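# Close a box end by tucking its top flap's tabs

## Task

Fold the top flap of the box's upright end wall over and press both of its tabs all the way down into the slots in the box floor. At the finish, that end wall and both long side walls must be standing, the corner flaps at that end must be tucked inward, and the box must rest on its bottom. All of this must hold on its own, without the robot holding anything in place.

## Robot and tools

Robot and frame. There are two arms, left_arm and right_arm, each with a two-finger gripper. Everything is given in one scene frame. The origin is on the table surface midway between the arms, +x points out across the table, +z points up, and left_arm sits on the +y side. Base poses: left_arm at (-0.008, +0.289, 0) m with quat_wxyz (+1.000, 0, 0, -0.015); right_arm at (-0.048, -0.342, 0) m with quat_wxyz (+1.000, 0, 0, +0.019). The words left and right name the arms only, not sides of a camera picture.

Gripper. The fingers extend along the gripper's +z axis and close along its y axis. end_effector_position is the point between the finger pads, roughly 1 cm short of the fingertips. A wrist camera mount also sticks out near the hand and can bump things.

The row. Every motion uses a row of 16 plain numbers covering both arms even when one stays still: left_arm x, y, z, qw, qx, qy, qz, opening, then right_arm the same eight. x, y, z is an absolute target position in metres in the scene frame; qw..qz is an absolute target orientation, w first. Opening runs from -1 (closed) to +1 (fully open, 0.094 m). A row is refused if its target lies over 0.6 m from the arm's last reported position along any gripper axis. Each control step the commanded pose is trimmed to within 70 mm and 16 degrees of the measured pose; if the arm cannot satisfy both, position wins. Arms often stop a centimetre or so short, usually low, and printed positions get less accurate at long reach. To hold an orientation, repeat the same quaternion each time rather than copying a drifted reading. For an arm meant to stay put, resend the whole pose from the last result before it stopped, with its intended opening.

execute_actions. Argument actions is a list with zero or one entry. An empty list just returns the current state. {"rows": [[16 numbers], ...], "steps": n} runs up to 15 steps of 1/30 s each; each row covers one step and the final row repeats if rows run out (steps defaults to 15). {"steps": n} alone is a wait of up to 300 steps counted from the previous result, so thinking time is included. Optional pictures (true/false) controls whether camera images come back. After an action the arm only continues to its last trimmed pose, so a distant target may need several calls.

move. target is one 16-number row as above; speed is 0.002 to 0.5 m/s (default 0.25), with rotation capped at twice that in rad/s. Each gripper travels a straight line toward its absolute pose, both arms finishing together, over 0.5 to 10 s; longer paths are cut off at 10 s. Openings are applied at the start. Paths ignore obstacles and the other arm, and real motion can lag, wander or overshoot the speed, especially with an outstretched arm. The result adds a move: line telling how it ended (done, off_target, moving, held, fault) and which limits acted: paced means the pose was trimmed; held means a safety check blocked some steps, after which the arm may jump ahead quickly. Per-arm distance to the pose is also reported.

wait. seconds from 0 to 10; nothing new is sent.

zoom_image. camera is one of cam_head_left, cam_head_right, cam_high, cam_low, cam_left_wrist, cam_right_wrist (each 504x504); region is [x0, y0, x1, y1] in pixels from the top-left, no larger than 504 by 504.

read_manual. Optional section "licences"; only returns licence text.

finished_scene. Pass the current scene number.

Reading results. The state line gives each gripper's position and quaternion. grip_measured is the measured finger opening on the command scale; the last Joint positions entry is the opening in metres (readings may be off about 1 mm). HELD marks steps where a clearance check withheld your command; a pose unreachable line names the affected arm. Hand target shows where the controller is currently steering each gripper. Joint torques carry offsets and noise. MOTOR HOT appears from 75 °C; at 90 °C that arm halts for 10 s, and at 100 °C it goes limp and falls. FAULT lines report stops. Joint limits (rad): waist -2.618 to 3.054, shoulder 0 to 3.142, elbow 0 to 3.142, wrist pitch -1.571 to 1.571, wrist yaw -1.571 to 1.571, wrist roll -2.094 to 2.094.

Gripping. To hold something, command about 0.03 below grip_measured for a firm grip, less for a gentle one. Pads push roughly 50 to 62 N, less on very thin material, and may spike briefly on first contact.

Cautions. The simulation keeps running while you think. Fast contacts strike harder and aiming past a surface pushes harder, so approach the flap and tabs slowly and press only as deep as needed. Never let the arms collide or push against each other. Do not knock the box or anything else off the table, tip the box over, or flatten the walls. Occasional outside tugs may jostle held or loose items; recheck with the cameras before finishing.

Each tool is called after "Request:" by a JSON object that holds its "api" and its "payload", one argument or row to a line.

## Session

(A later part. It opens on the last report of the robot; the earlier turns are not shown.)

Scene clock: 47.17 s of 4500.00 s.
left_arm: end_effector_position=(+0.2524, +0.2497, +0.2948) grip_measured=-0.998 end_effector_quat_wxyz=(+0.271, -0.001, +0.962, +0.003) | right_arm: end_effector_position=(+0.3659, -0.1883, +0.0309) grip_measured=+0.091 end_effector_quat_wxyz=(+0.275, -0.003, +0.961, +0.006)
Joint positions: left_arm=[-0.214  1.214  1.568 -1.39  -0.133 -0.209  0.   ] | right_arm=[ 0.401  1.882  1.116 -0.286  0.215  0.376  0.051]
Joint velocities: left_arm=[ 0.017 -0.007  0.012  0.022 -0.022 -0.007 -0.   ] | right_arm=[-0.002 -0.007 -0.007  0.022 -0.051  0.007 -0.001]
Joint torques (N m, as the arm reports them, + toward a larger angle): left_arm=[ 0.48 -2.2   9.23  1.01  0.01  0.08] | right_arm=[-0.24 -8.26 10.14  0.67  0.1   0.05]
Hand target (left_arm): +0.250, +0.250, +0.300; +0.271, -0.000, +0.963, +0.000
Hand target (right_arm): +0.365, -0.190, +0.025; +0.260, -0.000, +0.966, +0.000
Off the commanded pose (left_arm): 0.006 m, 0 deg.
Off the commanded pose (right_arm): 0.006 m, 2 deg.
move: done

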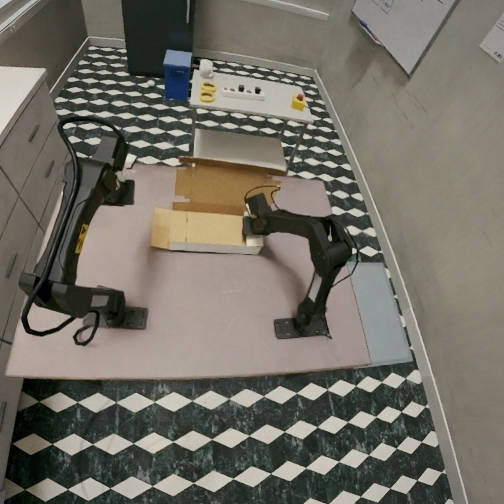

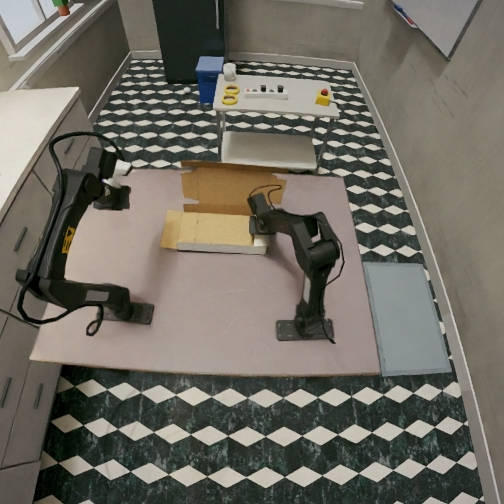

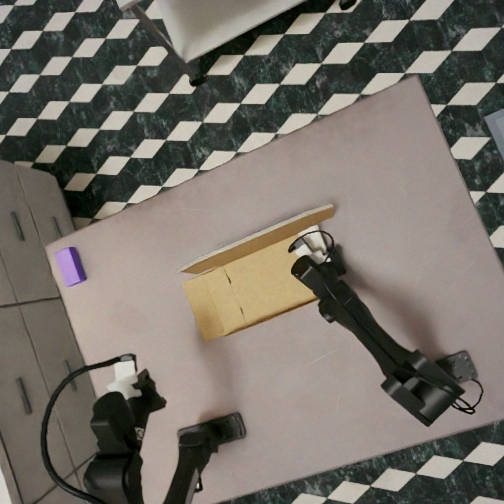

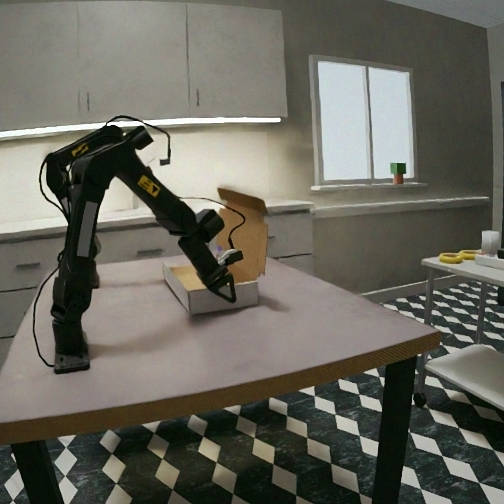

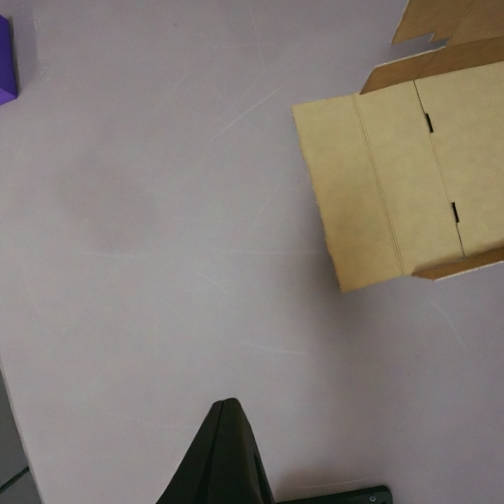

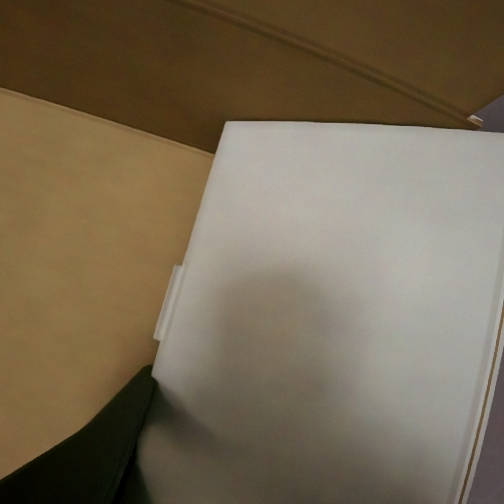

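Request:
{"api": "move", "payload": {
  "target": [0.25,0.25,0.3,0.27,0,0.96,0,-1,0.365,-0.19,0.055,0.26,0,0.966,0,0.25],
  "speed": 0.05
}}

Request:
{"api": "move", "payload": {
  "target": [0.25,0.25,0.3,0.27,0,0.96,0,-1,0.365,-0.19,0.045,0.26,0,0.966,0,-0.4],
  "speed": 0.05
}}

Scene clock: 53.27 s of 4500.00 s.
left_arm: end_effector_position=(+0.2524, +0.2497, +0.2948) grip_measured=-0.998 end_effector_quat_wxyz=(+0.271, -0.001, +0.962, +0.003) | right_arm: end_effector_position=(+0.3580, -0.1921, +0.0362) grip_measured=+0.248 end_effector_quat_wxyz=(+0.244, -0.006, +0.970, -0.008)
Joint positions: left_arm=[-0.214  1.214  1.568 -1.39  -0.133 -0.209  0.   ] | right_arm=[ 0.401  1.88   1.173 -0.415  0.215  0.378  0.059]
Joint velocities: left_arm=[ 0.002  0.017 -0.002 -0.022  0.022 -0.022 -0.   ] | right_arm=[ 0.002 -0.002  0.007  0.037 -0.051 -0.051  0.001]
Joint torques (N m, as the arm reports them, + toward a larger angle): left_arm=[ 0.47 -2.24  9.26  1.02  0.    0.13] | right_arm=[ -0.27 -12.49  10.82   0.72   0.1    0.02]
Hand target (left_arm): +0.250, +0.250, +0.300; +0.271, -0.000, +0.963, +0.000
Hand target (right_arm): +0.365, -0.190, +0.055; +0.260, -0.000, +0.966, +0.000
Off the commanded pose (left_arm): 0.006 m, 0 deg.
Off the commanded pose (right_arm): 0.020 m, 2 deg.
After step 90, 2.10 s passed at rest.
move: off_target (right_arm)

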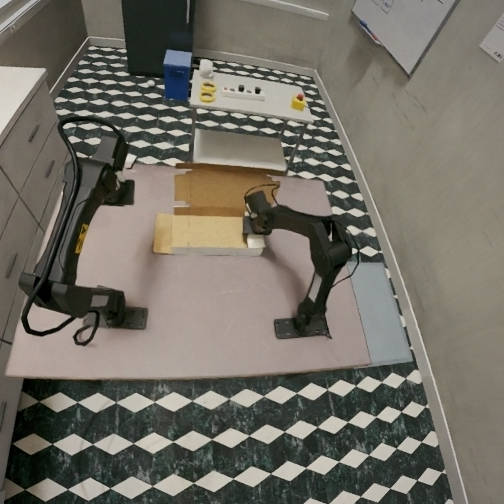

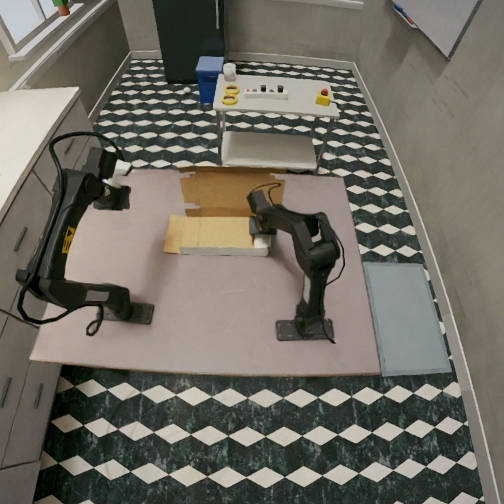

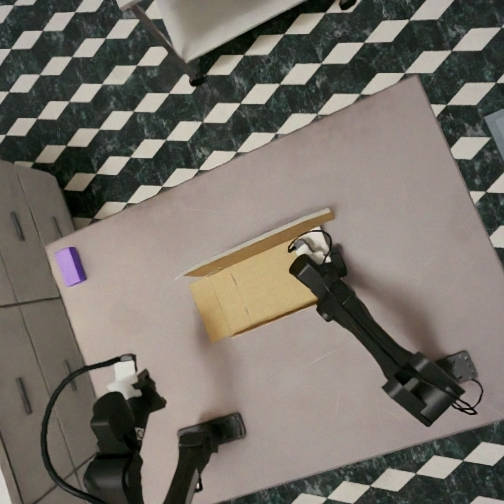

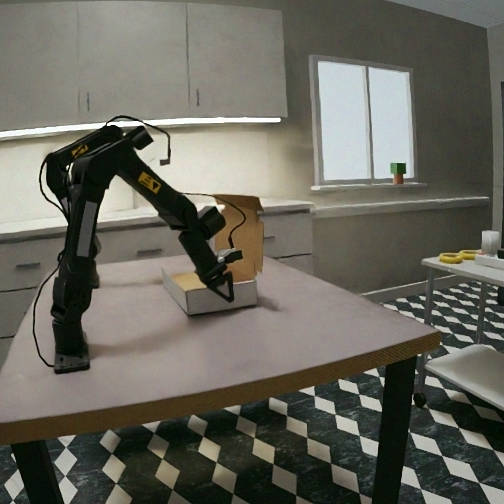

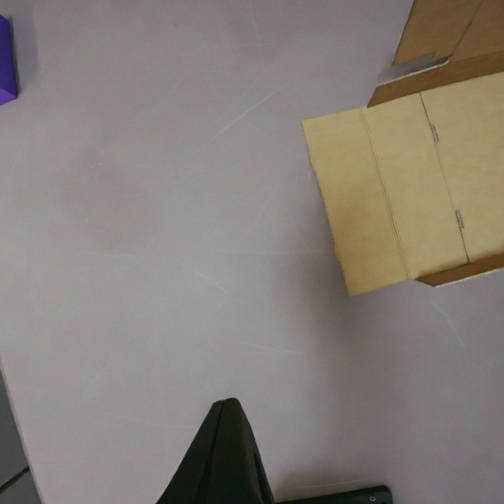

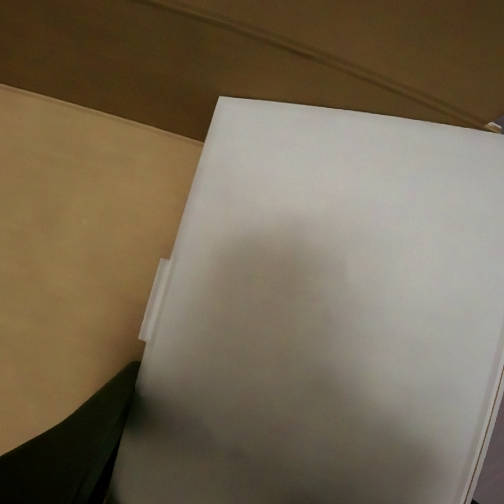

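Scene clock: 53.97 s of 4500.00 s.
left_arm: end_effector_position=(+0.2524, +0.2497, +0.2948) grip_measured=-0.998 end_effector_quat_wxyz=(+0.271, -0.001, +0.962, +0.003) | right_arm: end_effector_position=(+0.3580, -0.1922, +0.0362) grip_measured=+0.153 end_effector_quat_wxyz=(+0.244, -0.006, +0.970, -0.008)
Joint positions: left_arm=[-0.214  1.214  1.568 -1.39  -0.133 -0.209  0.   ] | right_arm=[ 0.401  1.88   1.173 -0.416  0.216  0.378  0.054]
Joint velocities: left_arm=[-0.002 -0.022  0.007 -0.037 -0.081  0.037  0.001] | right_arm=[ 0.007  0.012 -0.007 -0.007  0.022  0.022  0.   ]
Joint torques (N m, as the arm reports them, + toward a larger angle): left_arm=[ 0.49 -2.16  9.24  1.01  0.03  0.11] | right_arm=[ -0.23 -11.15   8.77   1.07   0.11   0.04]
Hand target (left_arm): +0.250, +0.250, +0.300; +0.271, -0.000, +0.963, +0.000
Hand target (right_arm): +0.365, -0.190, +0.045; +0.260, +0.000, +0.966, -0.000
Off the commanded pose (left_arm): 0.006 m, 0 deg.
Off the commanded pose (right_arm): 0.011 m, 2 deg.
move: off_target (right_arm)

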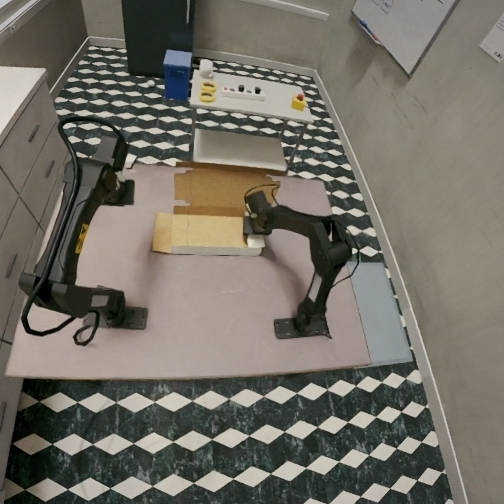

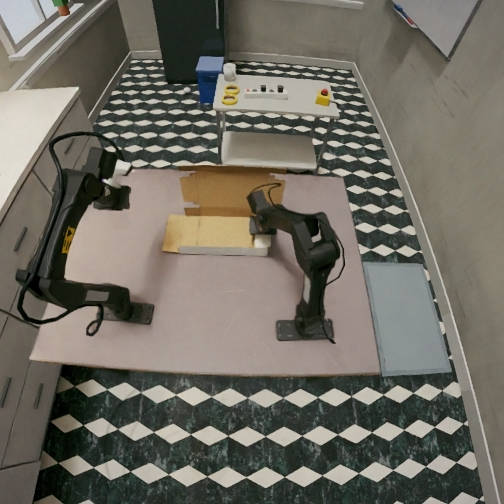

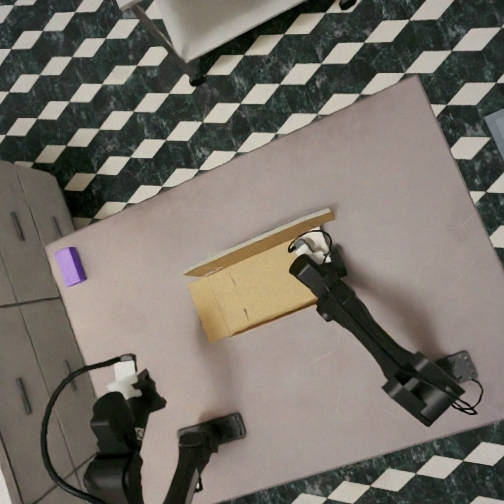

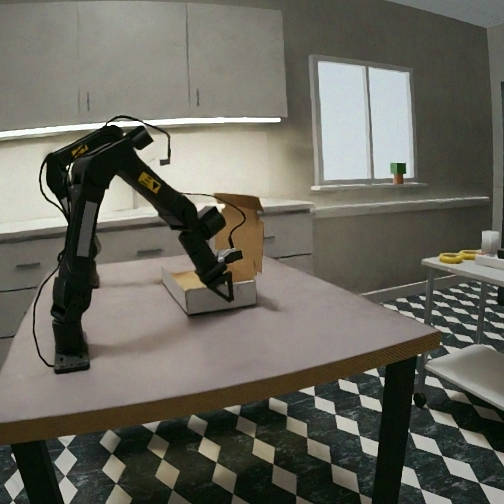

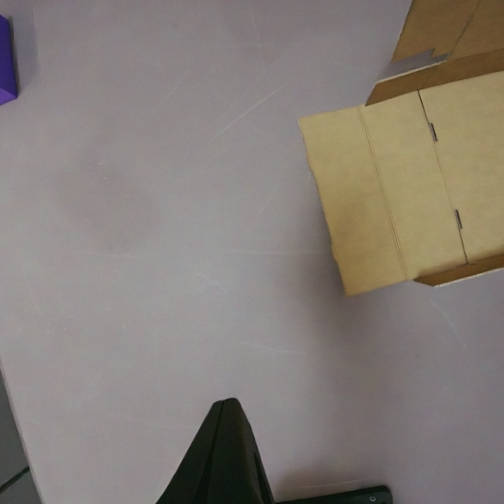

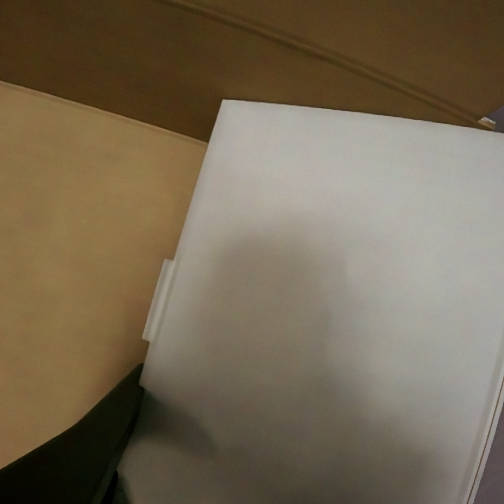

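Request:
{"api": "move", "payload": {
  "target": [0.25,0.25,0.3,0.27,0,0.96,0,-1,0.36,-0.185,0.11,0.26,0,0.966,0,1],
  "speed": 0.1
}}

Request:
{"api": "move", "payload": {
  "target": [0.25,0.25,0.3,0.27,0,0.96,0,-1,0.36,-0.215,0.10,0.26,0,0.966,0,1],
  "speed": 0.1
}}

Scene clock: 58.73 s of 4500.00 s.
left_arm: end_effector_position=(+0.2524, +0.2497, +0.2948) grip_measured=-0.998 end_effector_quat_wxyz=(+0.271, -0.001, +0.962, +0.003) | right_arm: end_effector_position=(+0.3573, -0.1894, +0.0947) grip_measured=+1.000 end_effector_quat_wxyz=(+0.246, -0.003, +0.969, -0.005)
Joint positions: left_arm=[-0.214  1.214  1.568 -1.39  -0.133 -0.209  0.   ] | right_arm=[ 0.408  1.801  1.316 -0.634  0.215  0.392  0.094]
Joint velocities: left_arm=[ 0.007  0.002  0.002 -0.022 -0.007 -0.037 -0.   ] | right_arm=[-0.007 -0.022  0.012 -0.022  0.007  0.007  0.   ]
Joint torques (N m, as the arm reports them, + toward a larger angle): left_arm=[ 0.44 -2.28  9.19  1.04  0.01  0.11] | right_arm=[  0.93 -11.38  11.16   0.75   0.22   0.06]
Hand target (left_arm): +0.250, +0.250, +0.300; +0.271, -0.000, +0.963, +0.000
Hand target (right_arm): +0.360, -0.185, +0.110; +0.260, -0.000, +0.966, +0.000
Off the commanded pose (left_arm): 0.006 m, 0 deg.
Off the commanded pose (right_arm): 0.016 m, 2 deg.
After step 90, 0.43 s passed at rest.
move: off_target (right_arm)

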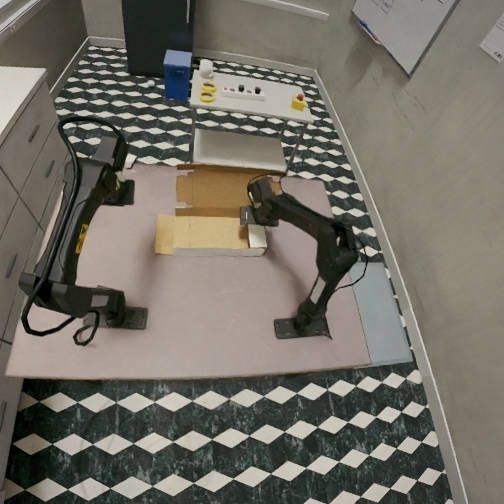

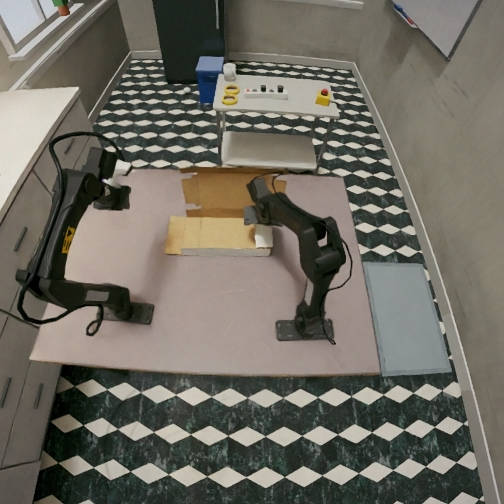

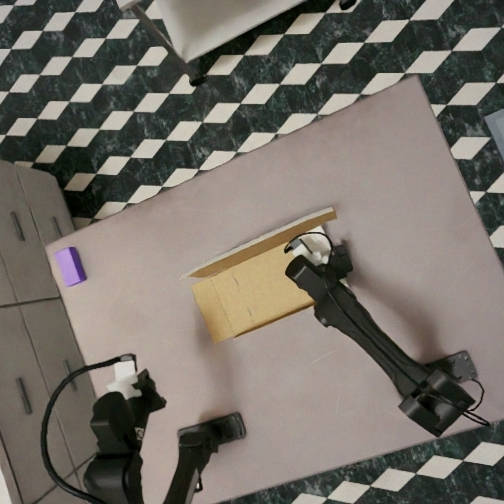

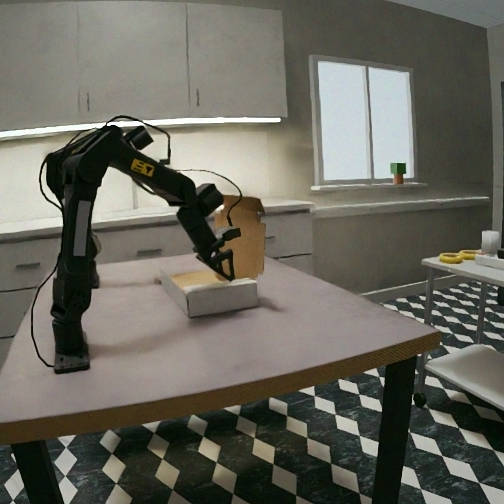

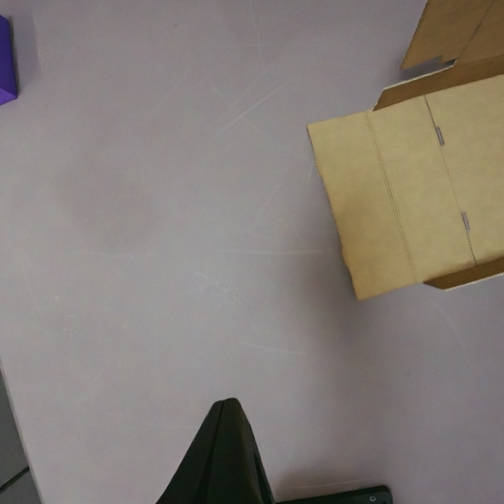

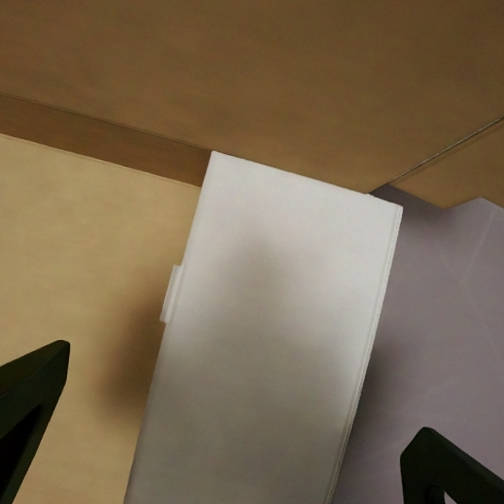

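Scene clock: 59.60 s of 4500.00 s.
left_arm: end_effector_position=(+0.2524, +0.2497, +0.2947) grip_measured=-0.998 end_effector_quat_wxyz=(+0.271, -0.001, +0.963, +0.003) | right_arm: end_effector_position=(+0.3618, -0.2127, +0.0965) grip_measured=+1.000 end_effector_quat_wxyz=(+0.255, +0.001, +0.967, -0.004)
Joint positions: left_arm=[-0.214  1.214  1.568 -1.39  -0.133 -0.209  0.   ] | right_arm=[ 0.346  1.766  1.271 -0.595  0.195  0.339  0.094]
Joint velocities: left_arm=[-0.012  0.017  0.007  0.022  0.051  0.022  0.001] | right_arm=[ 0.022 -0.012 -0.012 -0.081 -0.095 -0.022  0.   ]
Joint torques (N m, as the arm reports them, + toward a larger angle): left_arm=[ 0.41 -2.26  9.19  1.02  0.02  0.11] | right_arm=[ -0.66 -11.41   6.78   1.01   0.02  -0.11]
Hand target (left_arm): +0.250, +0.250, +0.300; +0.271, -0.000, +0.963, +0.000
Hand target (right_arm): +0.360, -0.215, +0.100; +0.260, +0.000, +0.966, -0.001
Off the commanded pose (left_arm): 0.006 m, 0 deg.
Off the commanded pose (right_arm): 0.005 m, 1 deg.
move: done

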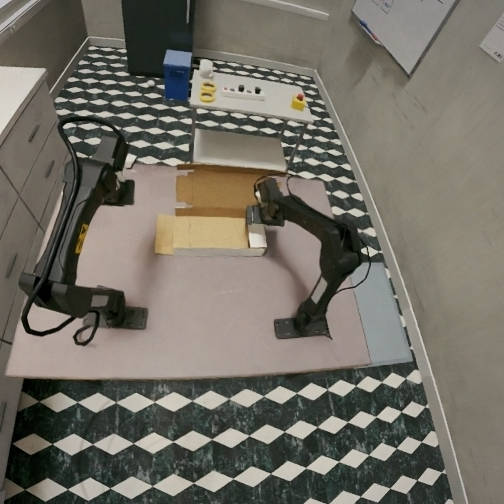

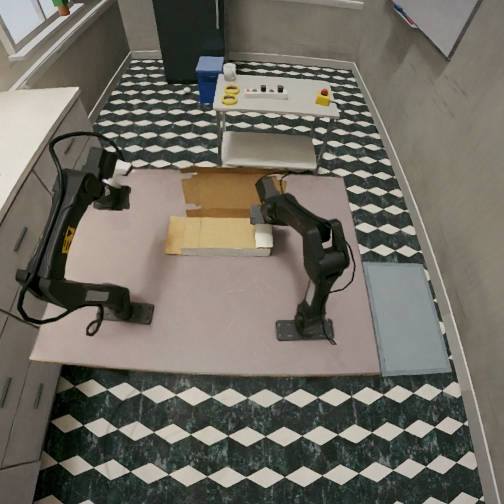

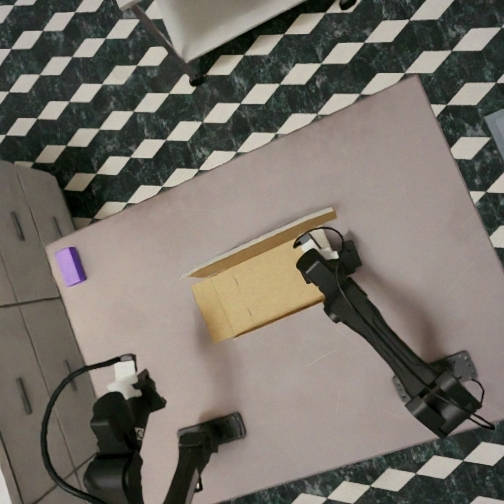

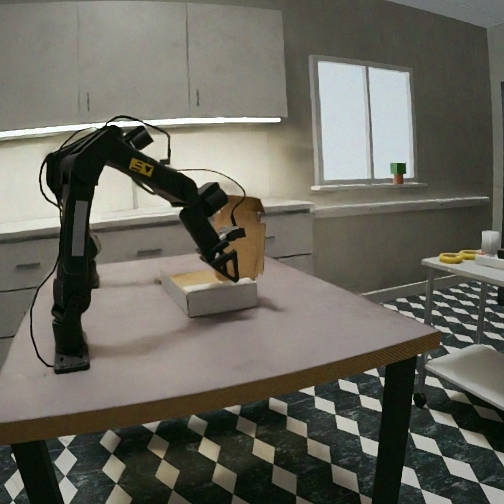

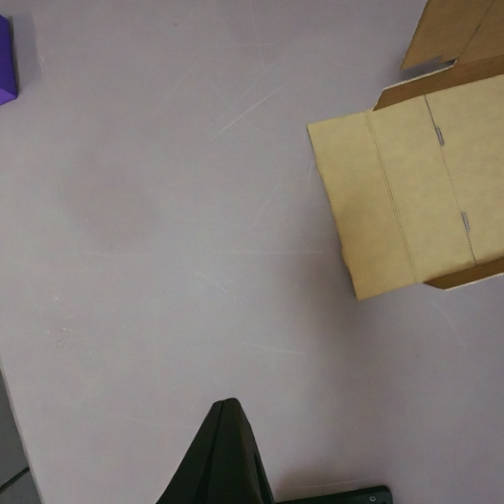

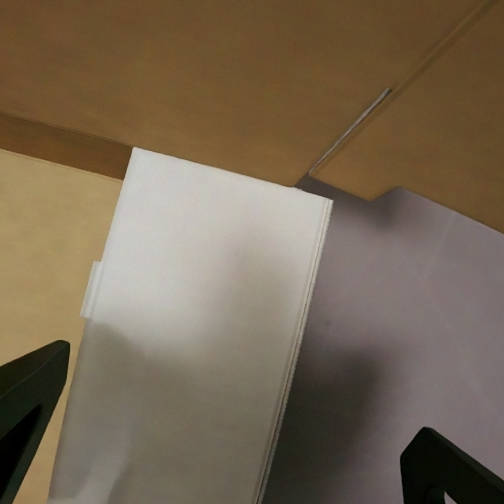

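Still at the edge; shift further, then descend.

Request:
{"api": "move", "payload": {
  "target": [0.25,0.25,0.3,0.27,0,0.96,0,-1,0.36,-0.238,0.09,0.26,0,0.966,0,1],
  "speed": 0.1
}}

Request:
{"api": "move", "payload": {
  "target": [0.25,0.25,0.3,0.27,0,0.96,0,-1,0.36,-0.232,0.03,0.26,0,0.966,0,1],
  "speed": 0.05
}}

Scene clock: 63.17 s of 4500.00 s.
left_arm: end_effector_position=(+0.2524, +0.2497, +0.2947) grip_measured=-0.998 end_effector_quat_wxyz=(+0.271, -0.001, +0.963, +0.003) | right_arm: end_effector_position=(+0.3616, -0.2355, +0.0864) grip_measured=+1.000 end_effector_quat_wxyz=(+0.254, +0.001, +0.967, -0.004)
Joint positions: left_arm=[-0.214  1.214  1.568 -1.39  -0.133 -0.209  0.   ] | right_arm=[ 0.283  1.745  1.203 -0.539  0.164  0.282  0.094]
Joint velocities: left_arm=[0.002 0.007 0.007 0.081 0.037 0.022 0.   ] | right_arm=[ 0.022 -0.002  0.002  0.022 -0.007 -0.007  0.   ]
Joint torques (N m, as the arm reports them, + toward a larger angle): left_arm=[ 0.42 -2.25  9.28  1.02  0.02  0.11] | right_arm=[ -0.68 -11.07   6.84   1.04   0.    -0.11]
Hand target (left_arm): +0.250, +0.250, +0.300; +0.271, -0.000, +0.963, +0.000
Hand target (right_arm): +0.360, -0.238, +0.090; +0.260, -0.000, +0.966, -0.000
Off the commanded pose (left_arm): 0.006 m, 0 deg.
Off the commanded pose (right_arm): 0.005 m, 1 deg.
move: done

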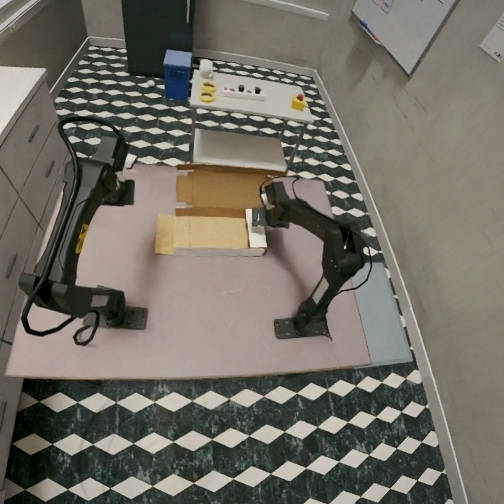

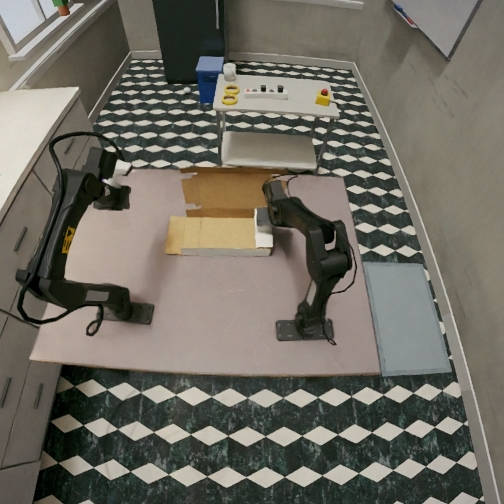

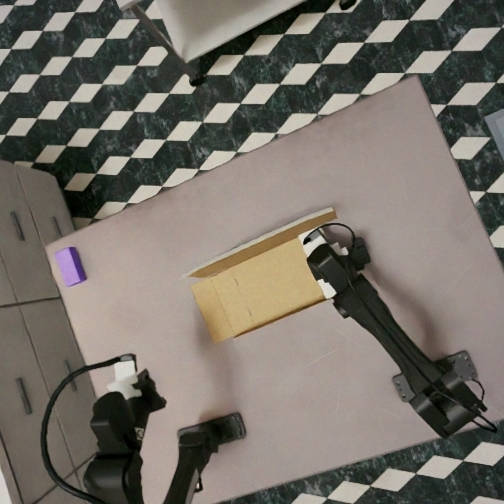

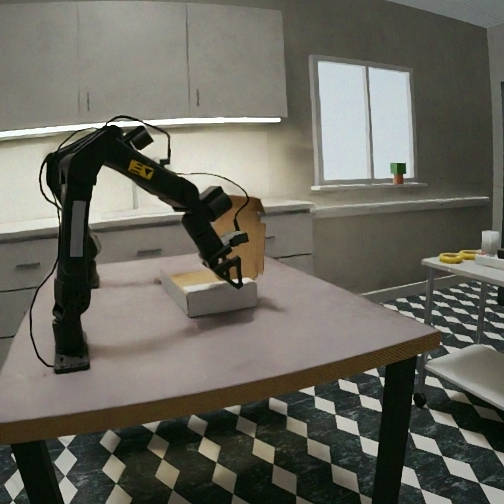

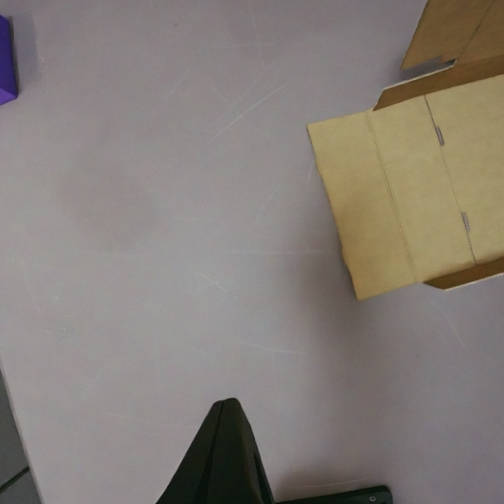

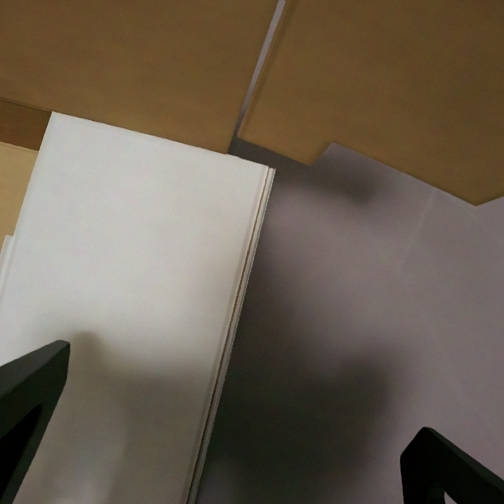

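Scene clock: 64.63 s of 4500.00 s.
left_arm: end_effector_position=(+0.2524, +0.2497, +0.2947) grip_measured=-0.998 end_effector_quat_wxyz=(+0.271, -0.001, +0.963, +0.003) | right_arm: end_effector_position=(+0.3745, -0.2298, +0.0536) grip_measured=+1.000 end_effector_quat_wxyz=(+0.292, +0.005, +0.956, +0.013)
Joint positions: left_arm=[-0.214  1.214  1.568 -1.39  -0.133 -0.209  0.   ] | right_arm=[ 0.283  1.794  1.078 -0.28   0.157  0.285  0.094]
Joint velocities: left_arm=[-0.012  0.002  0.007  0.022  0.007 -0.066  0.001] | right_arm=[ 0.002 -0.022  0.007  0.037 -0.037 -0.007  0.   ]
Joint torques (N m, as the arm reports them, + toward a larger angle): left_arm=[ 0.55 -2.25  9.21  1.02  0.01  0.1 ] | right_arm=[ 0.83 -7.27  5.44  0.91  0.16  0.01]
Hand target (left_arm): +0.250, +0.250, +0.300; +0.271, -0.000, +0.963, +0.000
Hand target (right_arm): +0.360, -0.232, +0.031; +0.260, -0.000, +0.966, -0.000
Off the commanded pose (left_arm): 0.006 m, 0 deg.
Off the commanded pose (right_arm): 0.028 m, 4 deg.
move: off_target (right_arm)

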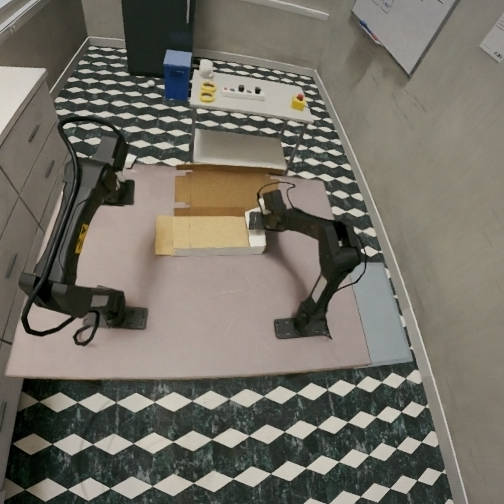

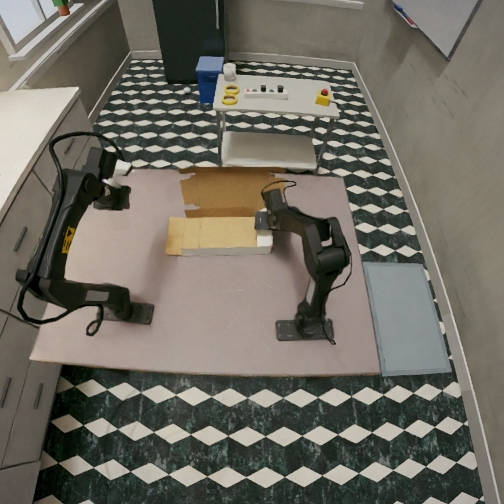

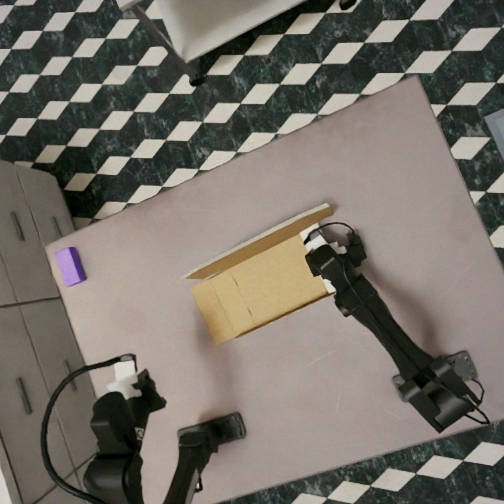

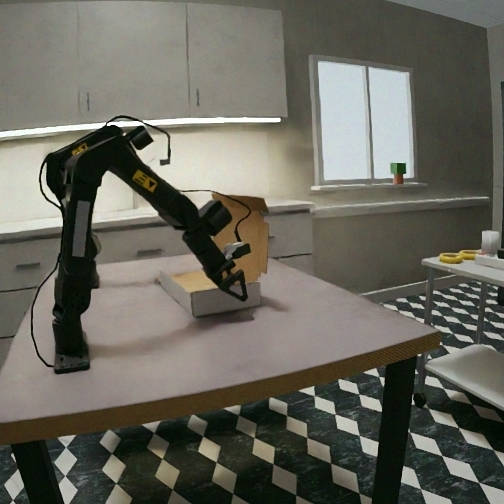

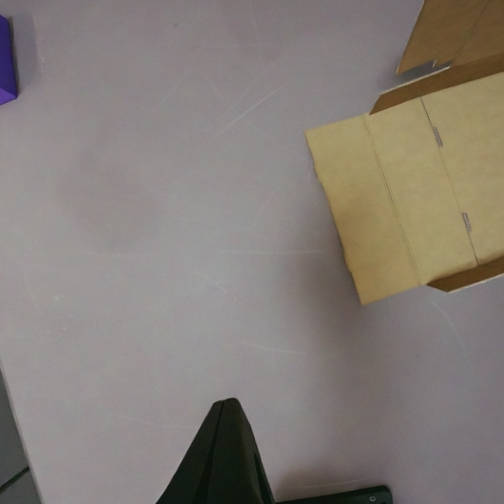

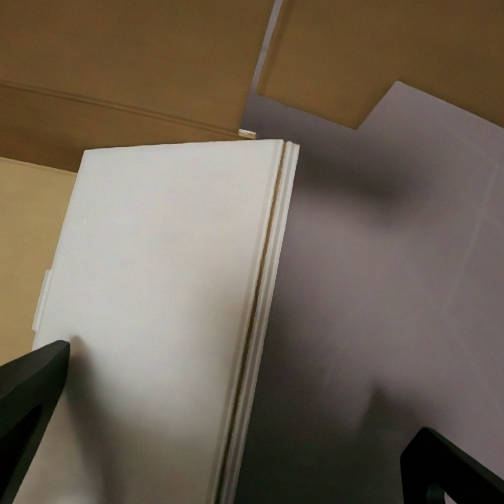

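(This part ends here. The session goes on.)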